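# Focus a table camera using its monitor display

## Task

Adjust the camera's focus until the circle of dots shown on the small monitor has shrunk to one dot, at its smallest size, sitting on the monitor's centre dot. The camera and the monitor must both end up upright on the table and pointing in about their original directions, or the attempt fails. Finally open the gripper and pull the arm away; the focus must stay correct on its own, without the robot holding anything.

## Robot and tools

ROBOT. There is one arm: a six-joint Doosan M1013 carrying a Robotiq 2F-140 two-finger gripper. Joints from base outward: waist, shoulder, elbow, forearm roll, wrist pitch, wrist roll. Ranges (rad): waist, shoulder, forearm roll, wrist pitch and wrist roll -6.283 to 6.283; elbow -2.792 to 2.792. Load limits (N m): waist 302, shoulder 302, elbow 142, the three wrist joints 40 each, including any held weight. The elbow never quite straightens. Cameras: cam_high (896x504) and cam_wrist (504x504), returned in that order.

FRAMES. Scene frame: origin on the table top under the arm's base, +z up, +y to the left when facing along +x. The base may be slightly tilted, and the printed hand position drifts from the truth at long reach. Gripper frame: fingers extend along +z and close along y. end_effector_position is the spot between the pads when shut; closed fingertips reach about 33 mm past it, open ones about 9 mm. Closing pushes the tips roughly 24 mm further out, so keep that gap above surfaces.

execute_actions(actions). actions is a list of up to 15 actions, run in order. Each action is a table of 1 to 15 rows; each row lasts one control step (1/30 s), and if fewer than 15 rows are given the last one repeats, so every action is 0.5 s. A row has 9 numbers in [-1, 1]: dx, dy, dz, rx, ry, rz, position, force_limit, speed. The first six are an offset (not a pose) from the gripper's measured pose at the start of that action, in the gripper's own axes; every row refers to that same start, not to the previous row. For the first action of a call, the start is the pose last reported in the scene. Scale: 1.0 equals 0.6 m or 180 degrees; rx, ry, rz form a single rotation vector. Each step the command is clipped to 70 mm and 16 degrees from the measured pose, and after an action the arm goes no further than the last clipped pose, so big moves need several actions. Only if stiffness control is granted may a row carry 6 extra numbers from 0 to 1, one gain scale per joint in Joint positions order, lasting until changed. An empty list just returns state and images.

Gripper numbers (absolute, not offsets): position +1 is fully open (140 mm), about -0.8 brings the pads together, -1 closes until blocked. force_limit -1, 0, +1 give roughly 14, 60, 107 N on parts up to 40 mm wide. speed -1, 0, +1 give roughly 30, 140, 250 mm/s of gap change.

move(target, speed, stop_force, blocking). target is one row as above (9 numbers, or 15 with stiffness), an offset in gripper axes from the pose in the latest result that showed one; the finger values are sent at the start. The gripper follows a straight path, lagging and sometimes overshooting the nominal speed, especially near full stretch; it turns the shorter way. speed: m/s, 0.002 to 0.5, default 0.25; rotation is capped at twice that in rad/s. Paths last 0.5 to 10 s and are cut off at 10 s. The path ignores obstacles. stop_force: N, 20 to 80, allowed only after 0.2 s of scene time; the path ends when the joint-torque-estimated push against the motion rises by that much for two steps, then the hand steps back two steps and holds. The press can briefly exceed it (double or more when small) and eases within about a second. It is measured along the line to target and is unreliable if the move rotates; omit it when backing away from contact, and go very slowly when using it. No reading exists near stretched poses. blocking=false returns after 0.5 s while motion continues; it cannot be combined with stop_force, and further rows or moves are refused until wait or stop shows the move has ended. The result adds a move: line with the ending (done, off_target, moving, held, fault, contact; contact outranks held, done and off_target), the distance from target, and limits (paced = pose clipped; held = some steps blocked, after which the arm may speed up sharply).

wait(seconds): 0 to 10; lets the scene run holding the last command, returning early if a running move ends. stop(): brakes a running move; the fingers keep going; fast motion needs more room. zoom_image(camera, region): camera is cam_high or cam_wrist; region [x0, y0, x1, y1] in pixels of that camera's latest image, origin top-left, at most 504 by 504. read_manual(section): only "licences"; moves nothing. finished_scene(scene): integer; ends the scene irreversibly and reports success. Answering without any tool call also ends everything.

RESULT LINES. The state line gives end_effector_position (m), end_effector_quat_wxyz and velocities in the scene frame. Hand target is where the controller is currently steering. Joint positions lists the six joints. pose unreachable means the clearance check (which treats the mount under the base as arm) altered or blocked a command. object_status: 0 moving, 1 blocked while opening, 2 blocked while closing (a grip), 3 reached the requested position or pads met. position_measured is in counts, 3 open to 230 closed, not linear. To squeeze harder while status is 2, raise force_limit and switch position between -1 and -0.98. MOTOR HOT warns of heating; OVER-TEMPERATURE FAULT means brakes engaged until cool.

CAUTIONS. The simulation runs while you compose replies; the arm holds its last command meanwhile. The arm is stiff: commanding even slightly past a firm contact can trigger a fault. A joint at its load limit, or 144 N of outside force anywhere on arm, tool or held part, stops the arm for 10 s and drops the rest of the call. Avoid drops, slams, hard pushes, and anything leaving the table; keep camera and monitor upright and facing their original way. Occasional tugs may disturb held or loose parts. Smooth, low-effort, quick motion is preferred.

Each tool is called by a JSON object that holds its "op" and its "data", one argument or row to a line.

## Session

{"op": "execute_actions", "data": {
  "actions": []
}}

Scene clock: 0.00 s.
end_effector_position=(+0.7174, -0.6560, +0.2136) position_measured=3 object_status=3 end_effector_quat_wxyz=(-0.069, -0.458, +0.842, -0.276) end_effector_velocity=(-0.000, +0.000, -0.001) end_effector_angular_velocity=(+0.000, +0.000, -0.000)
Joint positions: [-0.623  0.534  1.439 -0.51   0.769  3.352]
Joint velocities: [-0.  0.  0. -0. -0.  0.]
Hand target: +0.717, -0.656, +0.214; -0.069, -0.458, +0.842, -0.276
Joint stiffness scale: [1. 1. 1. 1. 1. 1.]

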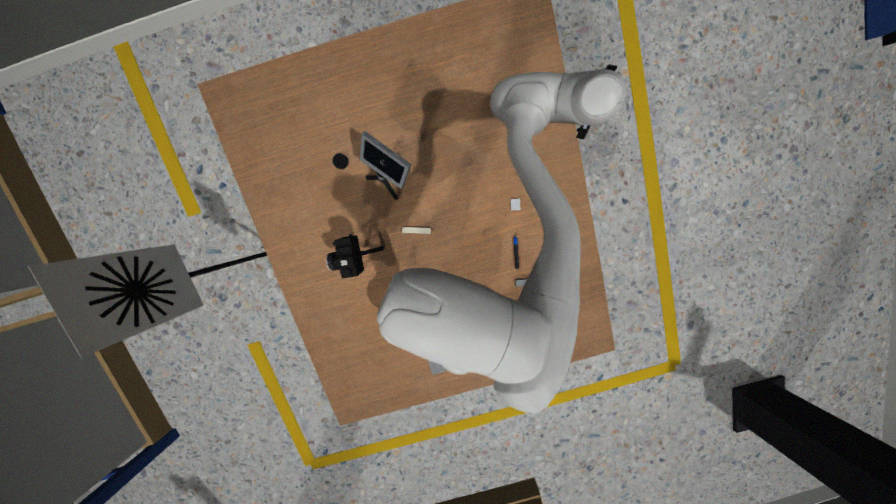

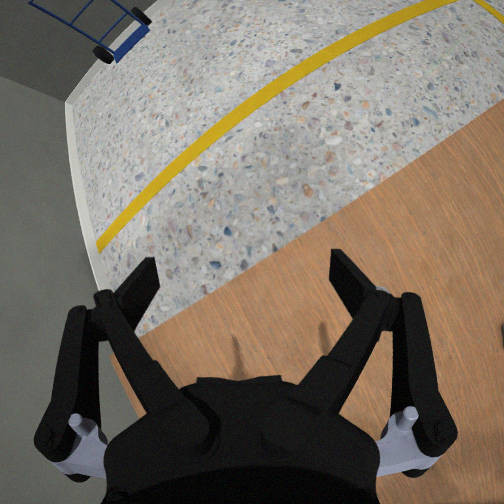

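{"op": "zoom_image", "data": {
  "camera": "cam_high",
  "region": [350, 125, 420, 195]
}}

{"op": "zoom_image", "data": {
  "camera": "cam_high",
  "region": [300, 170, 460, 310]
}}

Region (350, 125, 420, 195) of cam_high's 896x504 image, scaled by 7.200, with more detail than that image has.

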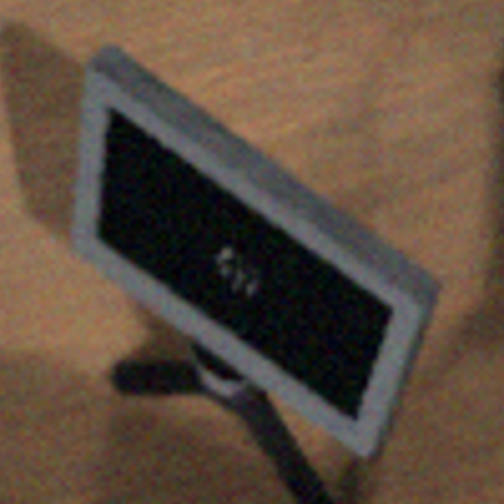

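Region (300, 170, 460, 310) of cam_high's 896x504 image, scaled by 3.150, with more detail than that image has; it fills the top 441 rows of this view, and the rest is white.

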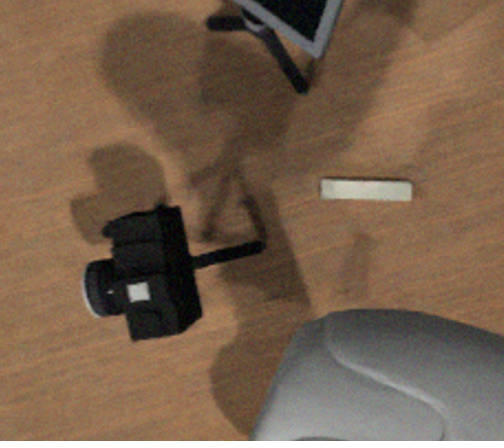

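{"op": "move", "data": {
  "target": [-0.345,0.461,-0.743,0.141,-0.092,-0.55,0.45,-0.6,0],
  "speed": 0.45
}}

Scene clock: 22.03 s.
end_effector_position=(+0.5509, -0.1540, +0.3985) position_measured=72 object_status=3 end_effector_quat_wxyz=(+0.059, +0.964, -0.135, +0.223) end_effector_velocity=(-0.001, +0.002, -0.002) end_effector_angular_velocity=(+0.001, +0.006, +0.006)
Joint positions: [-0.269 -0.197  1.924 -0.054  0.964  1.564]
Joint velocities: [ 0.001  0.001  0.001  0.002  0.004 -0.006]
Hand target: +0.551, -0.150, +0.401; +0.056, +0.964, -0.133, +0.224
Off the commanded pose: 0.004 m, 0 deg.
Joint stiffness scale: [1. 1. 1. 1. 1. 1.]
move: off_target

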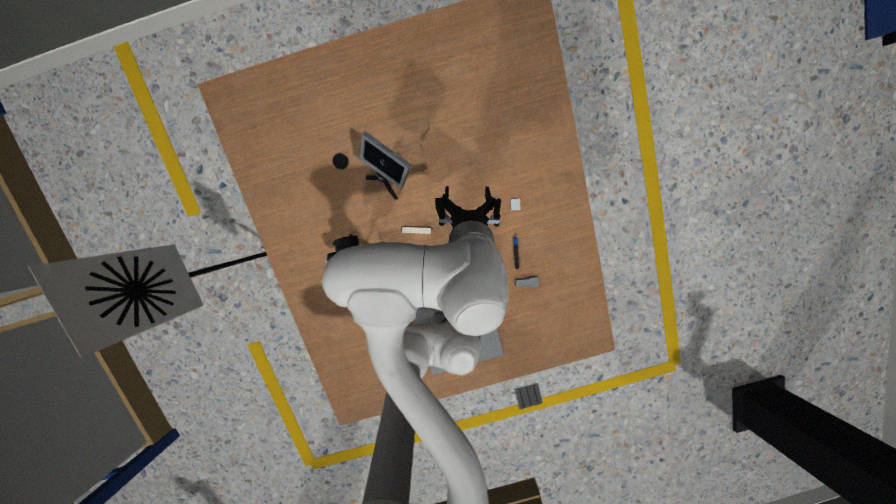

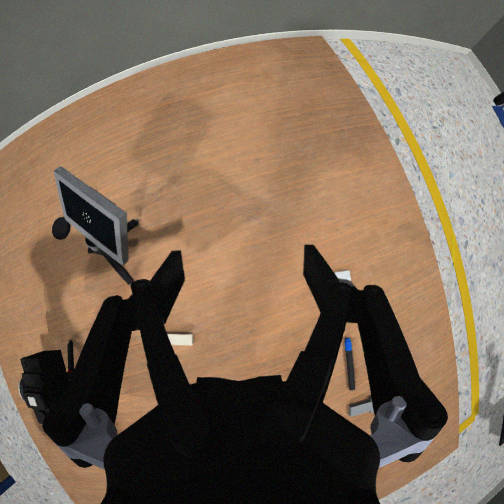

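{"op": "move", "data": {
  "target": [-0.413,-0.776,-0.069,0.141,-0.092,-0.553,0.45,-0.6,0],
  "speed": 0.45
}}

{"op": "zoom_image", "data": {
  "camera": "cam_wrist",
  "region": [130, 130, 380, 380]
}}

Scene clock: 34.17 s.
end_effector_position=(+0.4532, +0.3529, +0.2986) position_measured=72 object_status=3 end_effector_quat_wxyz=(+0.004, +0.736, +0.677, -0.002) end_effector_velocity=(-0.000, +0.001, +0.000) end_effector_angular_velocity=(-0.001, +0.001, +0.006)
Joint positions: [ 0.636  0.073  1.792 -0.002  1.29   0.685]
Joint velocities: [ 0.002  0.001 -0.002 -0.     0.003 -0.004]
Hand target: +0.453, +0.358, +0.301; +0.001, +0.734, +0.679, -0.001
Off the commanded pose: 0.004 m, 0 deg.
Joint stiffness scale: [1. 1. 1. 1. 1. 1.]
move: off_target

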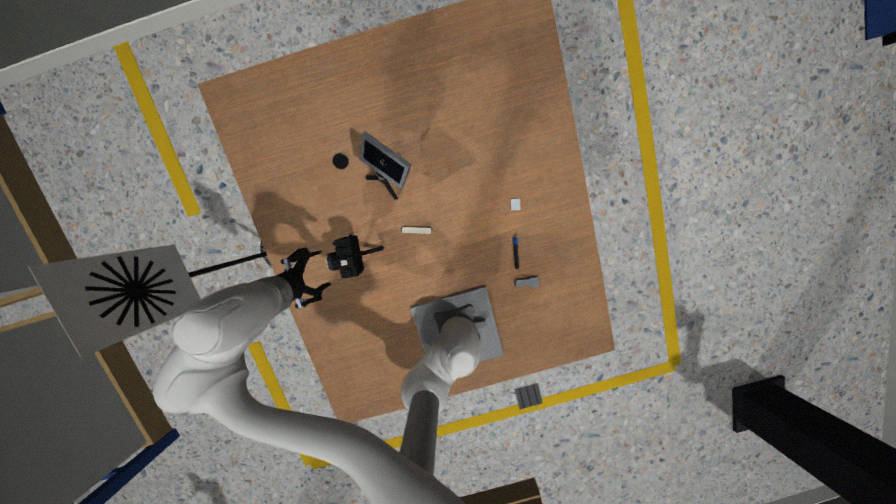

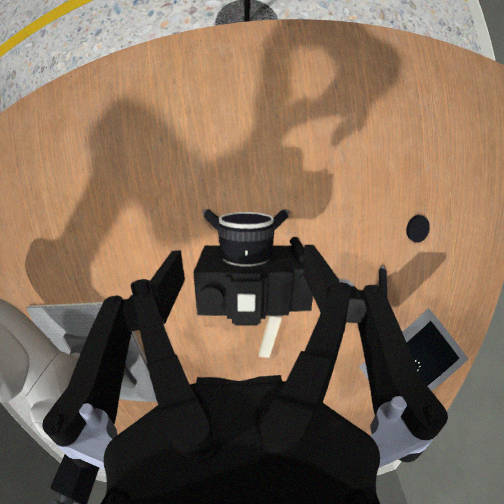

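Region (130, 130, 380, 380) of cam_wrist's 504x504 image, scaled by 2.016, with more detail than that image has.

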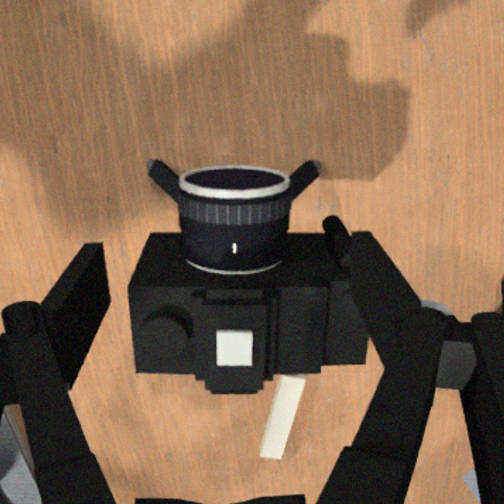

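{"op": "move", "data": {
  "target": [-0.012,0.006,0.212,0,0,0,0.45,-0.6,0],
  "speed": 0.12
}}

{"op": "zoom_image", "data": {
  "camera": "cam_wrist",
  "region": [130, 170, 380, 420]
}}

Scene clock: 40.70 s.
end_effector_position=(+0.4577, +0.3472, +0.1762) position_measured=72 object_status=3 end_effector_quat_wxyz=(+0.004, +0.737, +0.676, +0.000) end_effector_velocity=(+0.000, +0.000, -0.001) end_effector_angular_velocity=(+0.001, -0.002, -0.000)
Joint positions: [ 0.624  0.151  1.943 -0.002  1.056  0.677]
Joint velocities: [-0.     0.     0.002  0.    -0.004 -0.   ]
Hand target: +0.456, +0.344, +0.171; +0.004, +0.736, +0.677, -0.002
Off the commanded pose: 0.006 m, 0 deg.
Joint stiffness scale: [1. 1. 1. 1. 1. 1.]
move: off_target

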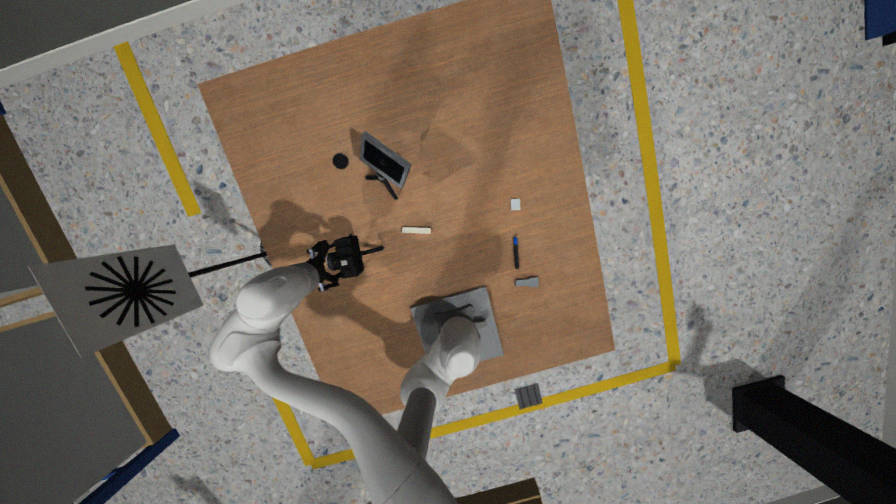

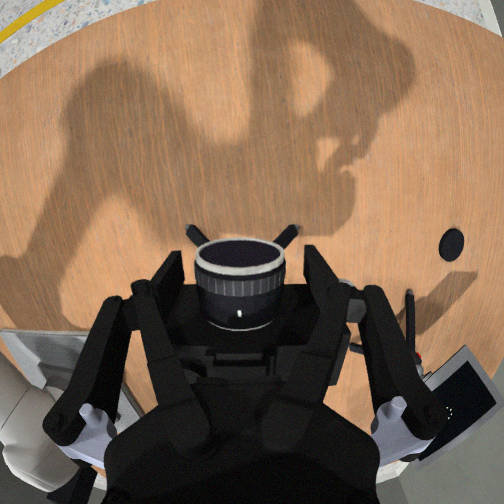

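Region (130, 170, 380, 420) of cam_wrist's 504x504 image, scaled by 2.016, with more detail than that image has.

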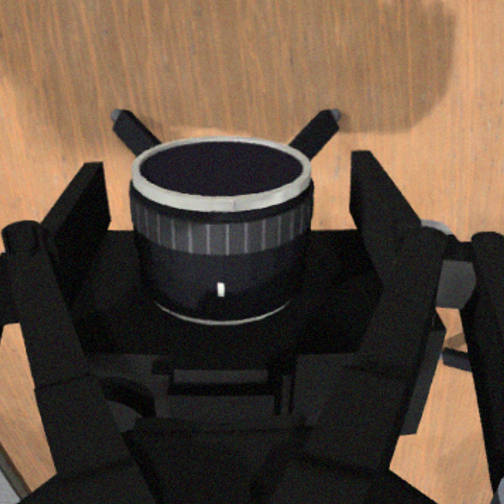

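{"op": "move", "data": {
  "target": [0,-0.004,0,0,0,0,-1,-0.6,-0.6],
  "speed": 0.02
}}

{"op": "move", "data": {
  "target": [0,-0.005,0.003,-0.12,0,0,-1,-0.6,-1],
  "speed": 0.12
}}

{"op": "zoom_image", "data": {
  "camera": "cam_high",
  "region": [350, 125, 420, 195]
}}

Scene clock: 46.00 s.
end_effector_position=(+0.4577, +0.3474, +0.1765) position_measured=131 object_status=0 end_effector_quat_wxyz=(+0.004, +0.737, +0.676, +0.001) end_effector_velocity=(+0.000, +0.000, -0.000) end_effector_angular_velocity=(-0.000, +0.000, -0.001)
Joint positions: [ 0.624  0.15   1.943 -0.002  1.055  0.677]
Joint velocities: [ 0.     0.001 -0.001  0.     0.     0.001]
Hand target: +0.455, +0.347, +0.176; +0.004, +0.737, +0.676, +0.000
Off the commanded pose: 0.002 m, 0 deg.
Joint stiffness scale: [1. 1. 1. 1. 1. 1.]
move: done

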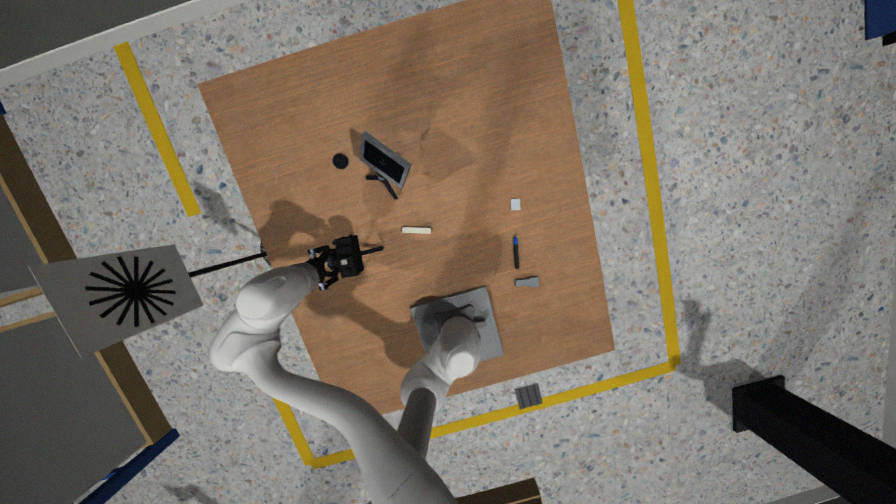

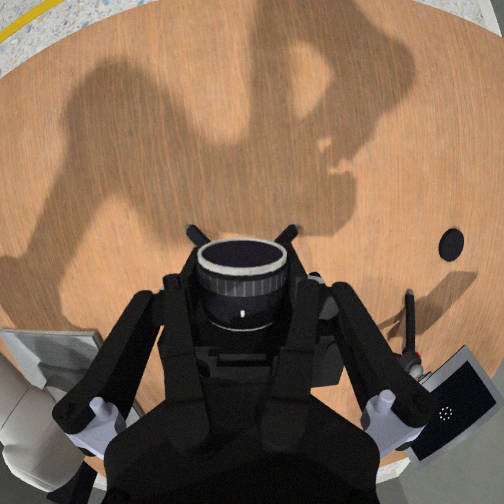

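Scene clock: 47.93 s.
end_effector_position=(+0.4567, +0.3486, +0.1763) position_measured=132 object_status=2 end_effector_quat_wxyz=(+0.141, +0.724, +0.663, +0.126) end_effector_velocity=(+0.000, +0.000, +0.000) end_effector_angular_velocity=(-0.002, -0.011, -0.002)
Joint positions: [ 0.782  0.044  2.11  -0.395  0.778  1.088]
Joint velocities: [ 0.006 -0.001  0.003 -0.017 -0.004  0.02 ]
Hand target: +0.455, +0.348, +0.175; +0.142, +0.723, +0.664, +0.127
Off the commanded pose: 0.003 m, 0 deg.
Joint stiffness scale: [1. 1. 1. 1. 1. 1.]
move: done

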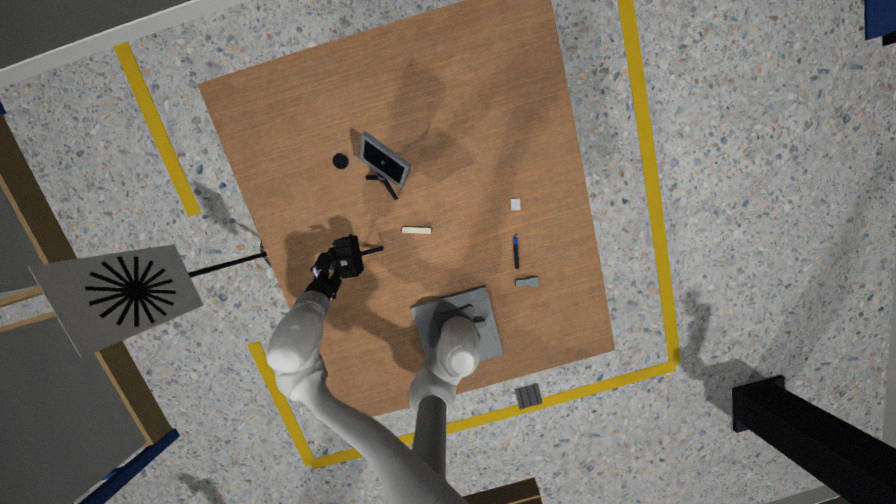

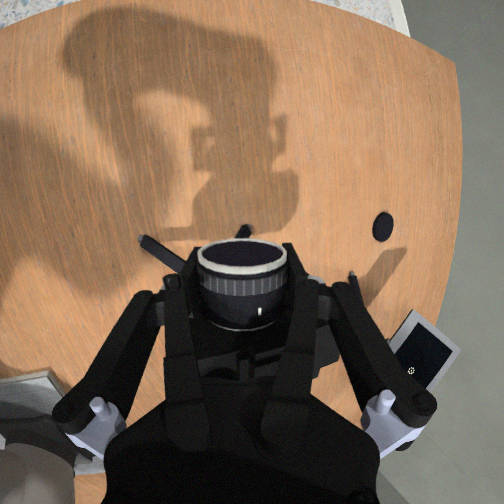

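Region (350, 125, 420, 195) of cam_high's 896x504 image, scaled by 7.200, with more detail than that image has.

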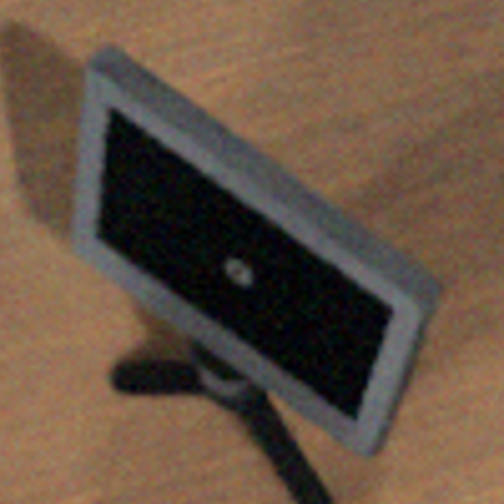

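Right direction.

{"op": "zoom_image", "data": {
  "camera": "cam_wrist",
  "region": [381, 310, 465, 394]
}}

{"op": "zoom_image", "data": {
  "camera": "cam_wrist",
  "region": [399, 358, 423, 382]
}}

Region (381, 310, 465, 394) of cam_wrist's 504x504 image, scaled by 6.000, with more detail than that image has.

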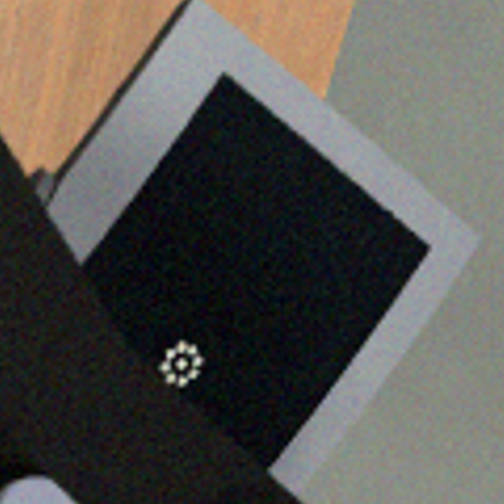

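Region (399, 358, 423, 382) of cam_wrist's 504x504 image, scaled by 21.000, with more detail than that image has.

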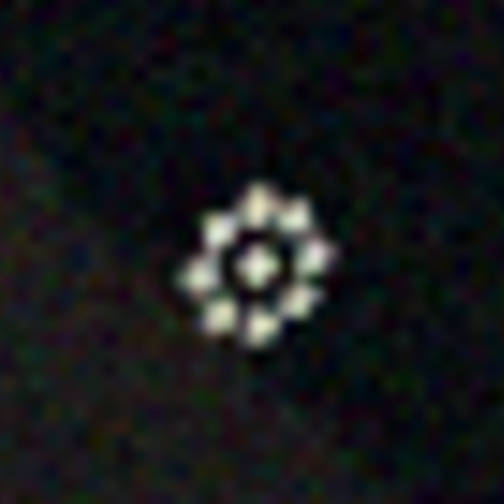

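{"op": "move", "data": {
  "target": [0,-0.004,0.004,-0.105,0,0,-1,-0.6,-1],
  "speed": 0.12
}}

{"op": "zoom_image", "data": {
  "camera": "cam_high",
  "region": [368, 148, 398, 178]
}}

Scene clock: 59.00 s.
end_effector_position=(+0.4572, +0.3498, +0.1766) position_measured=132 object_status=2 end_effector_quat_wxyz=(+0.256, +0.693, +0.632, +0.234) end_effector_velocity=(+0.001, +0.002, +0.001) end_effector_angular_velocity=(+0.005, -0.013, -0.003)
Joint positions: [ 0.94   0.028  2.249 -0.985  0.702  1.724]
Joint velocities: [ 0.006  0.001  0.003 -0.023  0.001  0.031]
Hand target: +0.455, +0.349, +0.173; +0.257, +0.691, +0.634, +0.233
Off the commanded pose: 0.004 m, 0 deg.
Joint stiffness scale: [1. 1. 1. 1. 1. 1.]
move: off_target

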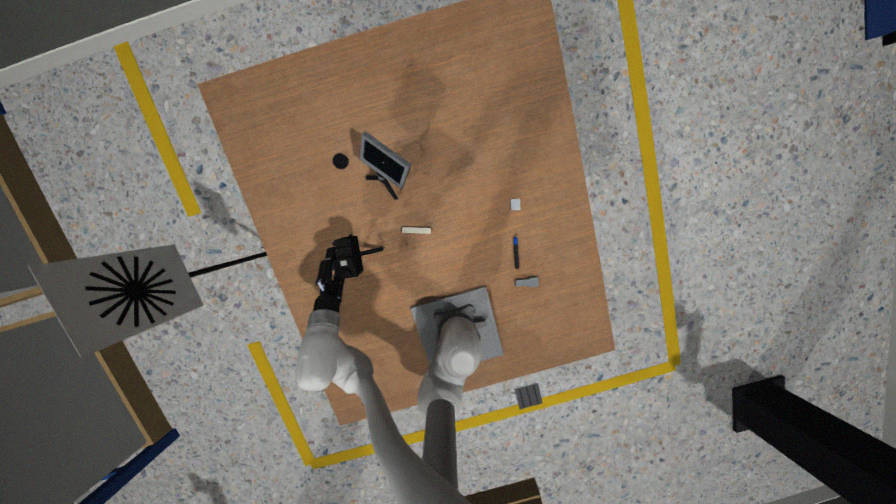

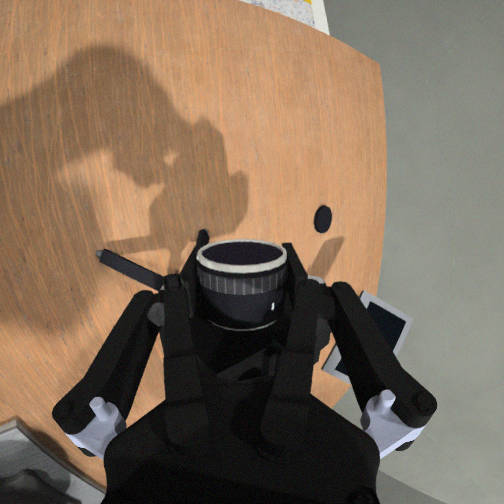

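Region (368, 148, 398, 178) of cam_high's 896x504 image, scaled by 16.800, with more detail than that image has.

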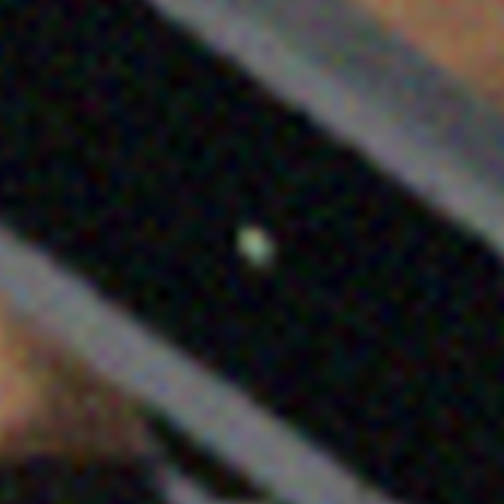

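{"op": "execute_actions", "data": {
  "actions": [
    [[0,0,0,0,0,0,0.3,-0.6,0]]
  ]
}}

{"op": "move", "data": {
  "target": [-0.002,0.004,0,0.15,0,0,0.3,-0.6,0],
  "speed": 0.2
}}

Scene clock: 68.47 s.
end_effector_position=(+0.4572, +0.3498, +0.1766) position_measured=91 object_status=3 end_effector_quat_wxyz=(+0.256, +0.693, +0.632, +0.234) end_effector_velocity=(-0.001, -0.001, -0.000) end_effector_angular_velocity=(-0.001, +0.000, -0.001)
Joint positions: [ 0.941  0.028  2.25  -0.988  0.702  1.727]
Joint velocities: [-0.    -0.001  0.001  0.     0.001 -0.   ]
Hand target: +0.457, +0.350, +0.177; +0.256, +0.693, +0.632, +0.234
Off the commanded pose: 0.000 m, 0 deg.
Joint stiffness scale: [1. 1. 1. 1. 1. 1.]

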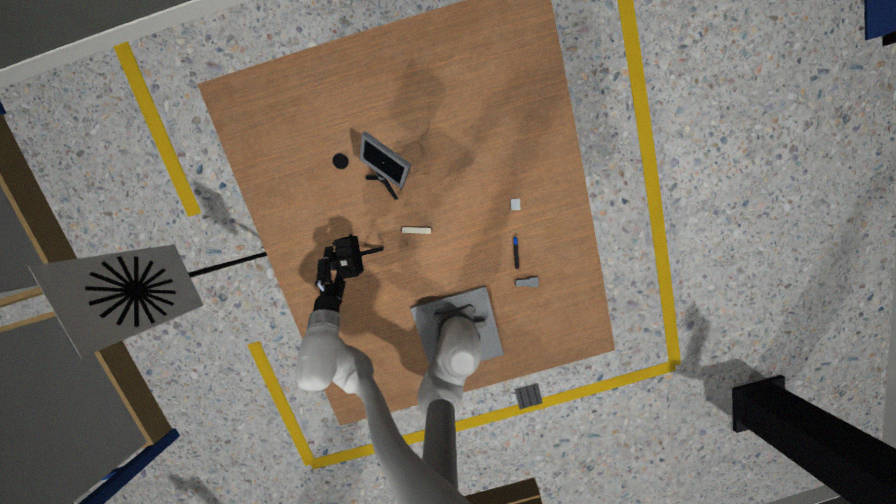

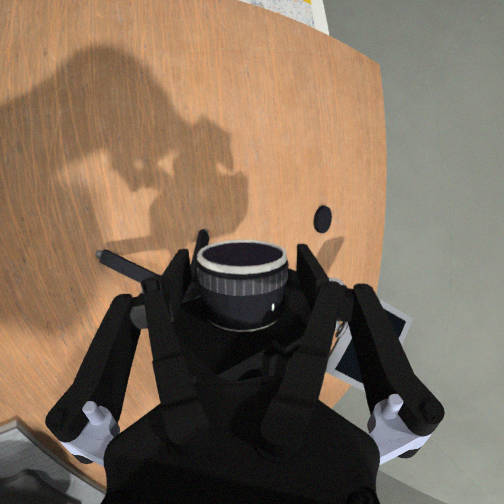

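Scene clock: 70.07 s.
end_effector_position=(+0.4573, +0.3463, +0.1764) position_measured=91 object_status=3 end_effector_quat_wxyz=(+0.091, +0.733, +0.670, +0.081) end_effector_velocity=(-0.001, -0.001, -0.001) end_effector_angular_velocity=(-0.000, +0.012, +0.001)
Joint positions: [ 0.716  0.072  2.051 -0.216  0.865  0.898]
Joint velocities: [-0.005  0.002 -0.003  0.013  0.009 -0.015]
Hand target: +0.459, +0.348, +0.178; +0.088, +0.734, +0.669, +0.081
Off the commanded pose: 0.003 m, 0 deg.
Joint stiffness scale: [1. 1. 1. 1. 1. 1.]
move: done

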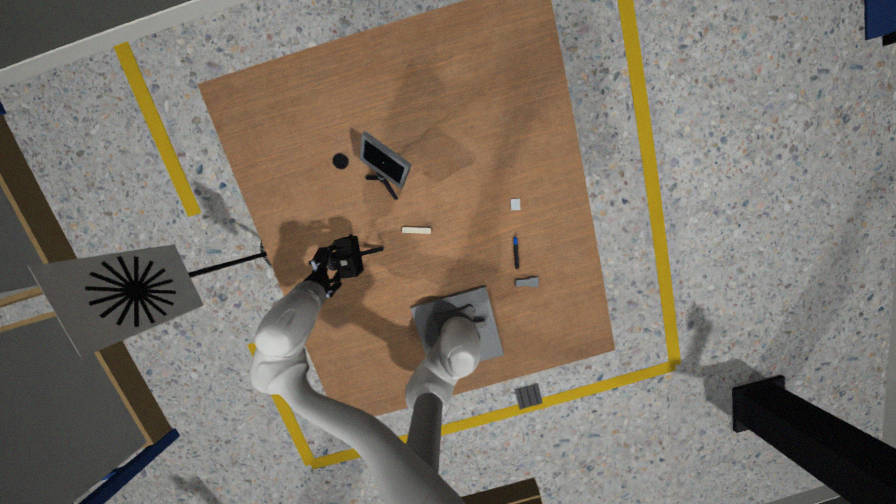

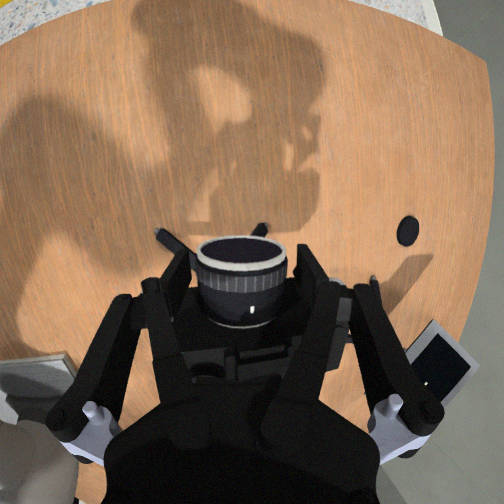

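Centred. Close and inspect.

{"op": "move", "data": {
  "target": [0,0,0,0,0,0,-1,-0.6,-0.6],
  "speed": 0.02
}}

{"op": "zoom_image", "data": {
  "camera": "cam_wrist",
  "region": [414, 372, 438, 396]
}}

Scene clock: 73.80 s.
end_effector_position=(+0.4571, +0.3462, +0.1763) position_measured=131 object_status=2 end_effector_quat_wxyz=(+0.090, +0.733, +0.670, +0.080) end_effector_velocity=(-0.000, -0.000, -0.000) end_effector_angular_velocity=(-0.000, +0.000, -0.000)
Joint positions: [ 0.716  0.072  2.05  -0.214  0.866  0.896]
Joint velocities: [ 0.     0.    -0.    -0.     0.001  0.   ]
Hand target: +0.457, +0.346, +0.176; +0.091, +0.733, +0.670, +0.081
Off the commanded pose: 0.000 m, 0 deg.
Joint stiffness scale: [1. 1. 1. 1. 1. 1.]
move: done

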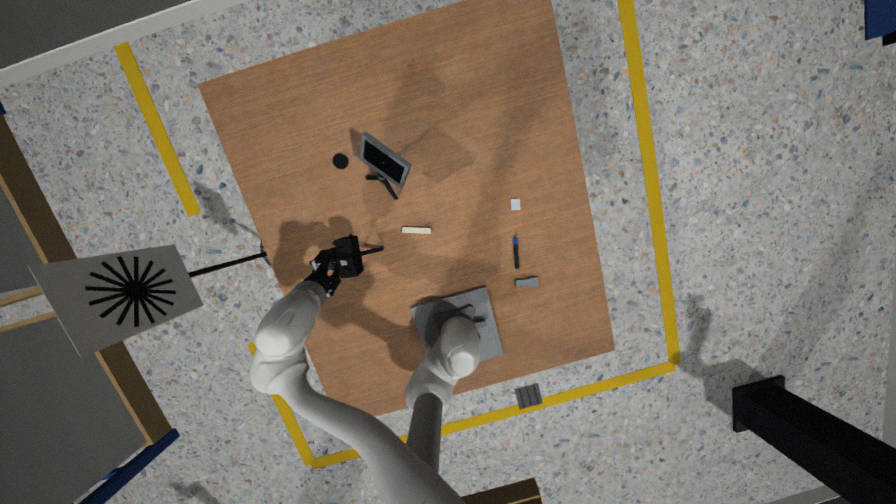

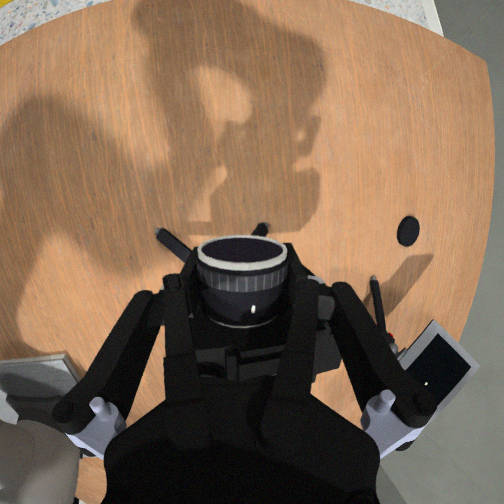

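Region (414, 372, 438, 396) of cam_wrist's 504x504 image, scaled by 21.000, with more detail than that image has.

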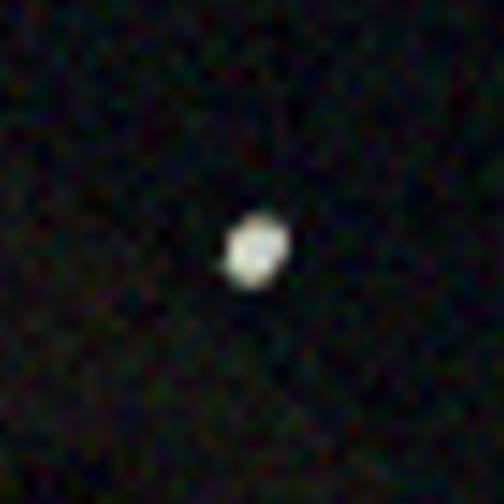

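{"op": "move", "data": {
  "target": [0,-0.005,0.003,-0.036,0,0,-1,-0.6,-1],
  "speed": 0.08
}}

{"op": "zoom_image", "data": {
  "camera": "cam_wrist",
  "region": [397, 356, 433, 392]
}}

Scene clock: 79.60 s.
end_effector_position=(+0.4570, +0.3479, +0.1762) position_measured=131 object_status=2 end_effector_quat_wxyz=(+0.130, +0.727, +0.664, +0.118) end_effector_velocity=(+0.000, +0.000, +0.001) end_effector_angular_velocity=(-0.001, -0.011, -0.002)
Joint positions: [ 0.767  0.048  2.098 -0.353  0.792  1.046]
Joint velocities: [ 0.005 -0.002  0.003 -0.015 -0.005  0.018]
Hand target: +0.455, +0.347, +0.174; +0.131, +0.726, +0.664, +0.118
Off the commanded pose: 0.004 m, 0 deg.
Joint stiffness scale: [1. 1. 1. 1. 1. 1.]
move: off_target

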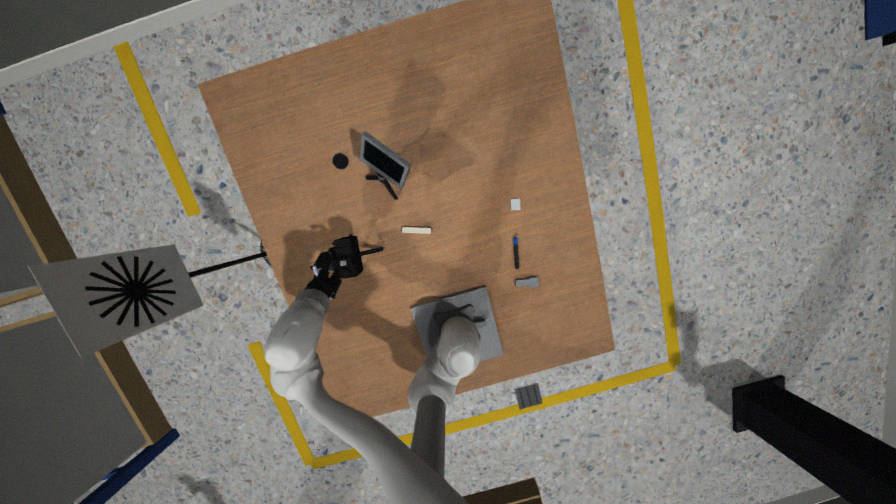

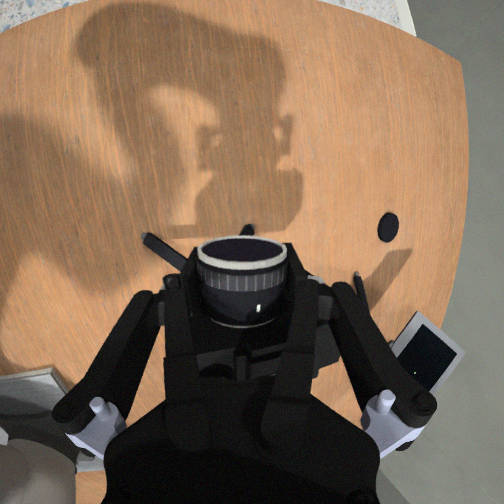

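Region (397, 356, 433, 392) of cam_wrist's 504x504 image, scaled by 14.000, with more detail than that image has.

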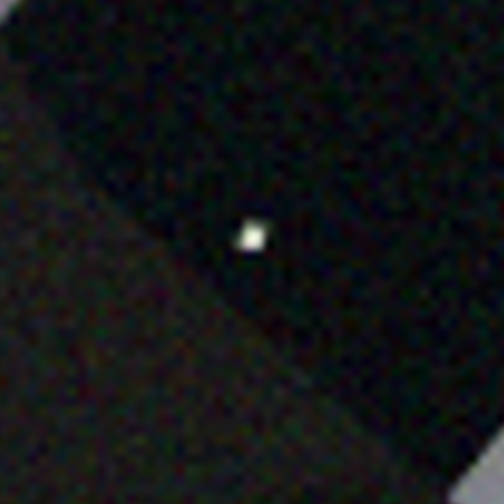

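{"op": "execute_actions", "data": {
  "actions": [
    [[0,0,0,0,0,0,0.6,-0.6,0]]
  ]
}}

{"op": "move", "data": {
  "target": [0,0,-0.25,0,0,0,0.6,-0.6,0],
  "speed": 0.25
}}

{"op": "zoom_image", "data": {
  "camera": "cam_high",
  "region": [368, 148, 398, 178]
}}

Scene clock: 84.43 s.
end_effector_position=(+0.4570, +0.3479, +0.1762) position_measured=53 object_status=0 end_effector_quat_wxyz=(+0.130, +0.727, +0.663, +0.118) end_effector_velocity=(+0.000, -0.000, +0.000) end_effector_angular_velocity=(+0.001, -0.001, -0.000)
Joint positions: [ 0.767  0.048  2.099 -0.354  0.791  1.048]
Joint velocities: [-0.    -0.001  0.    -0.    -0.001  0.   ]
Hand target: +0.457, +0.348, +0.176; +0.130, +0.727, +0.664, +0.118
Off the commanded pose: 0.000 m, 0 deg.
Joint stiffness scale: [1. 1. 1. 1. 1. 1.]

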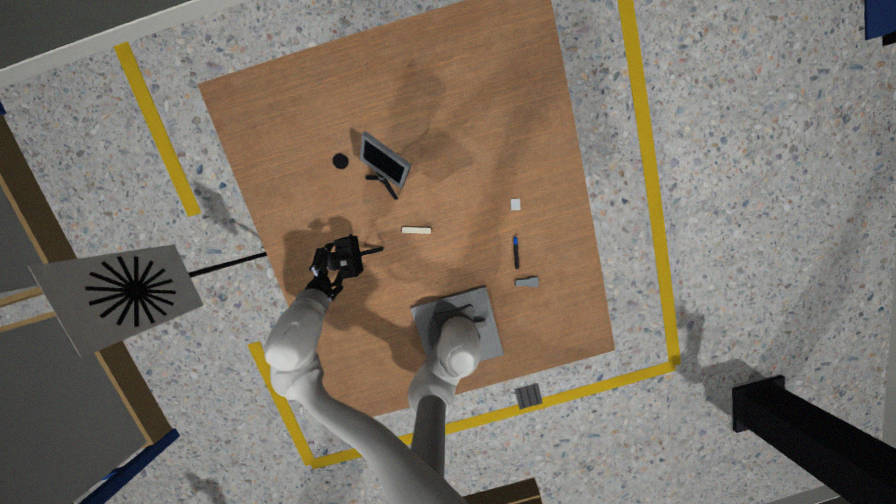

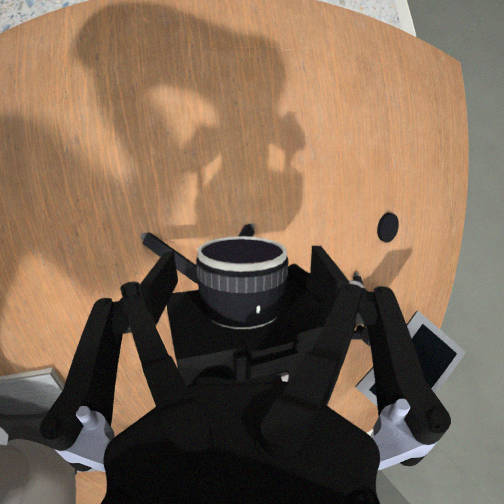

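Scene clock: 85.53 s.
end_effector_position=(+0.4067, +0.3495, +0.3125) position_measured=53 object_status=3 end_effector_quat_wxyz=(+0.133, +0.728, +0.662, +0.116) end_effector_velocity=(-0.000, -0.000, +0.001) end_effector_angular_velocity=(-0.002, +0.001, -0.001)
Joint positions: [ 0.844 -0.105  1.976 -0.31   1.081  1.023]
Joint velocities: [ 0.001  0.    -0.002 -0.     0.005  0.   ]
Hand target: +0.406, +0.353, +0.317; +0.130, +0.727, +0.663, +0.118
Off the commanded pose: 0.006 m, 0 deg.
Joint stiffness scale: [1. 1. 1. 1. 1. 1.]
move: off_target

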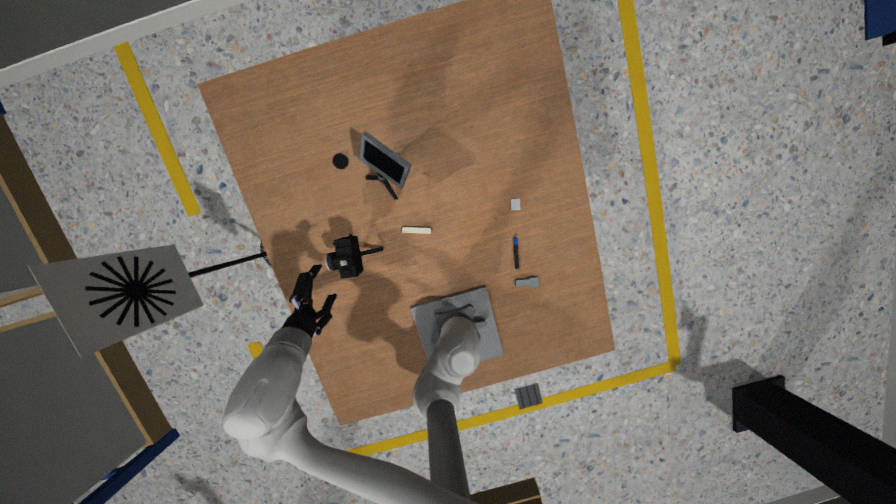

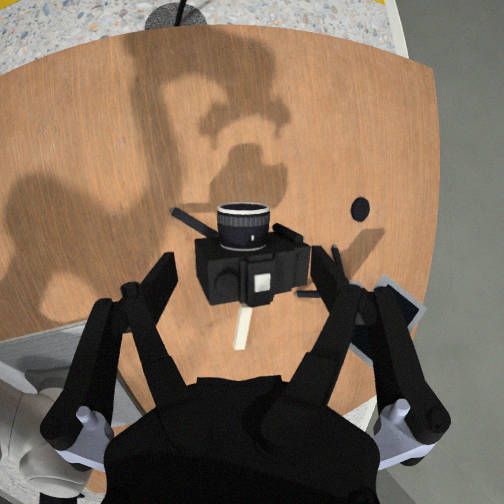

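Region (368, 148, 398, 178) of cam_high's 896x504 image, scaled by 16.800, with more detail than that image has.

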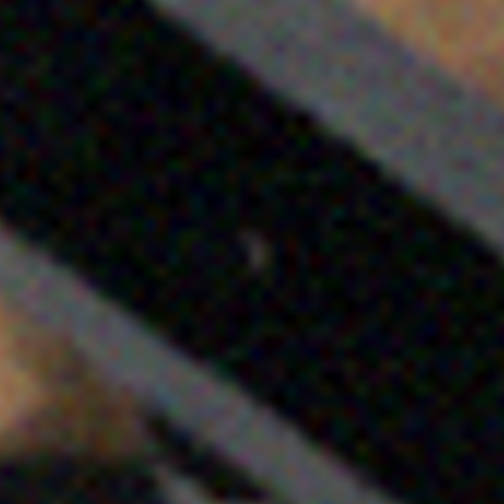

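{"op": "finished_scene", "data": {
  "scene": 2
}}

The scene is finished: the task was done.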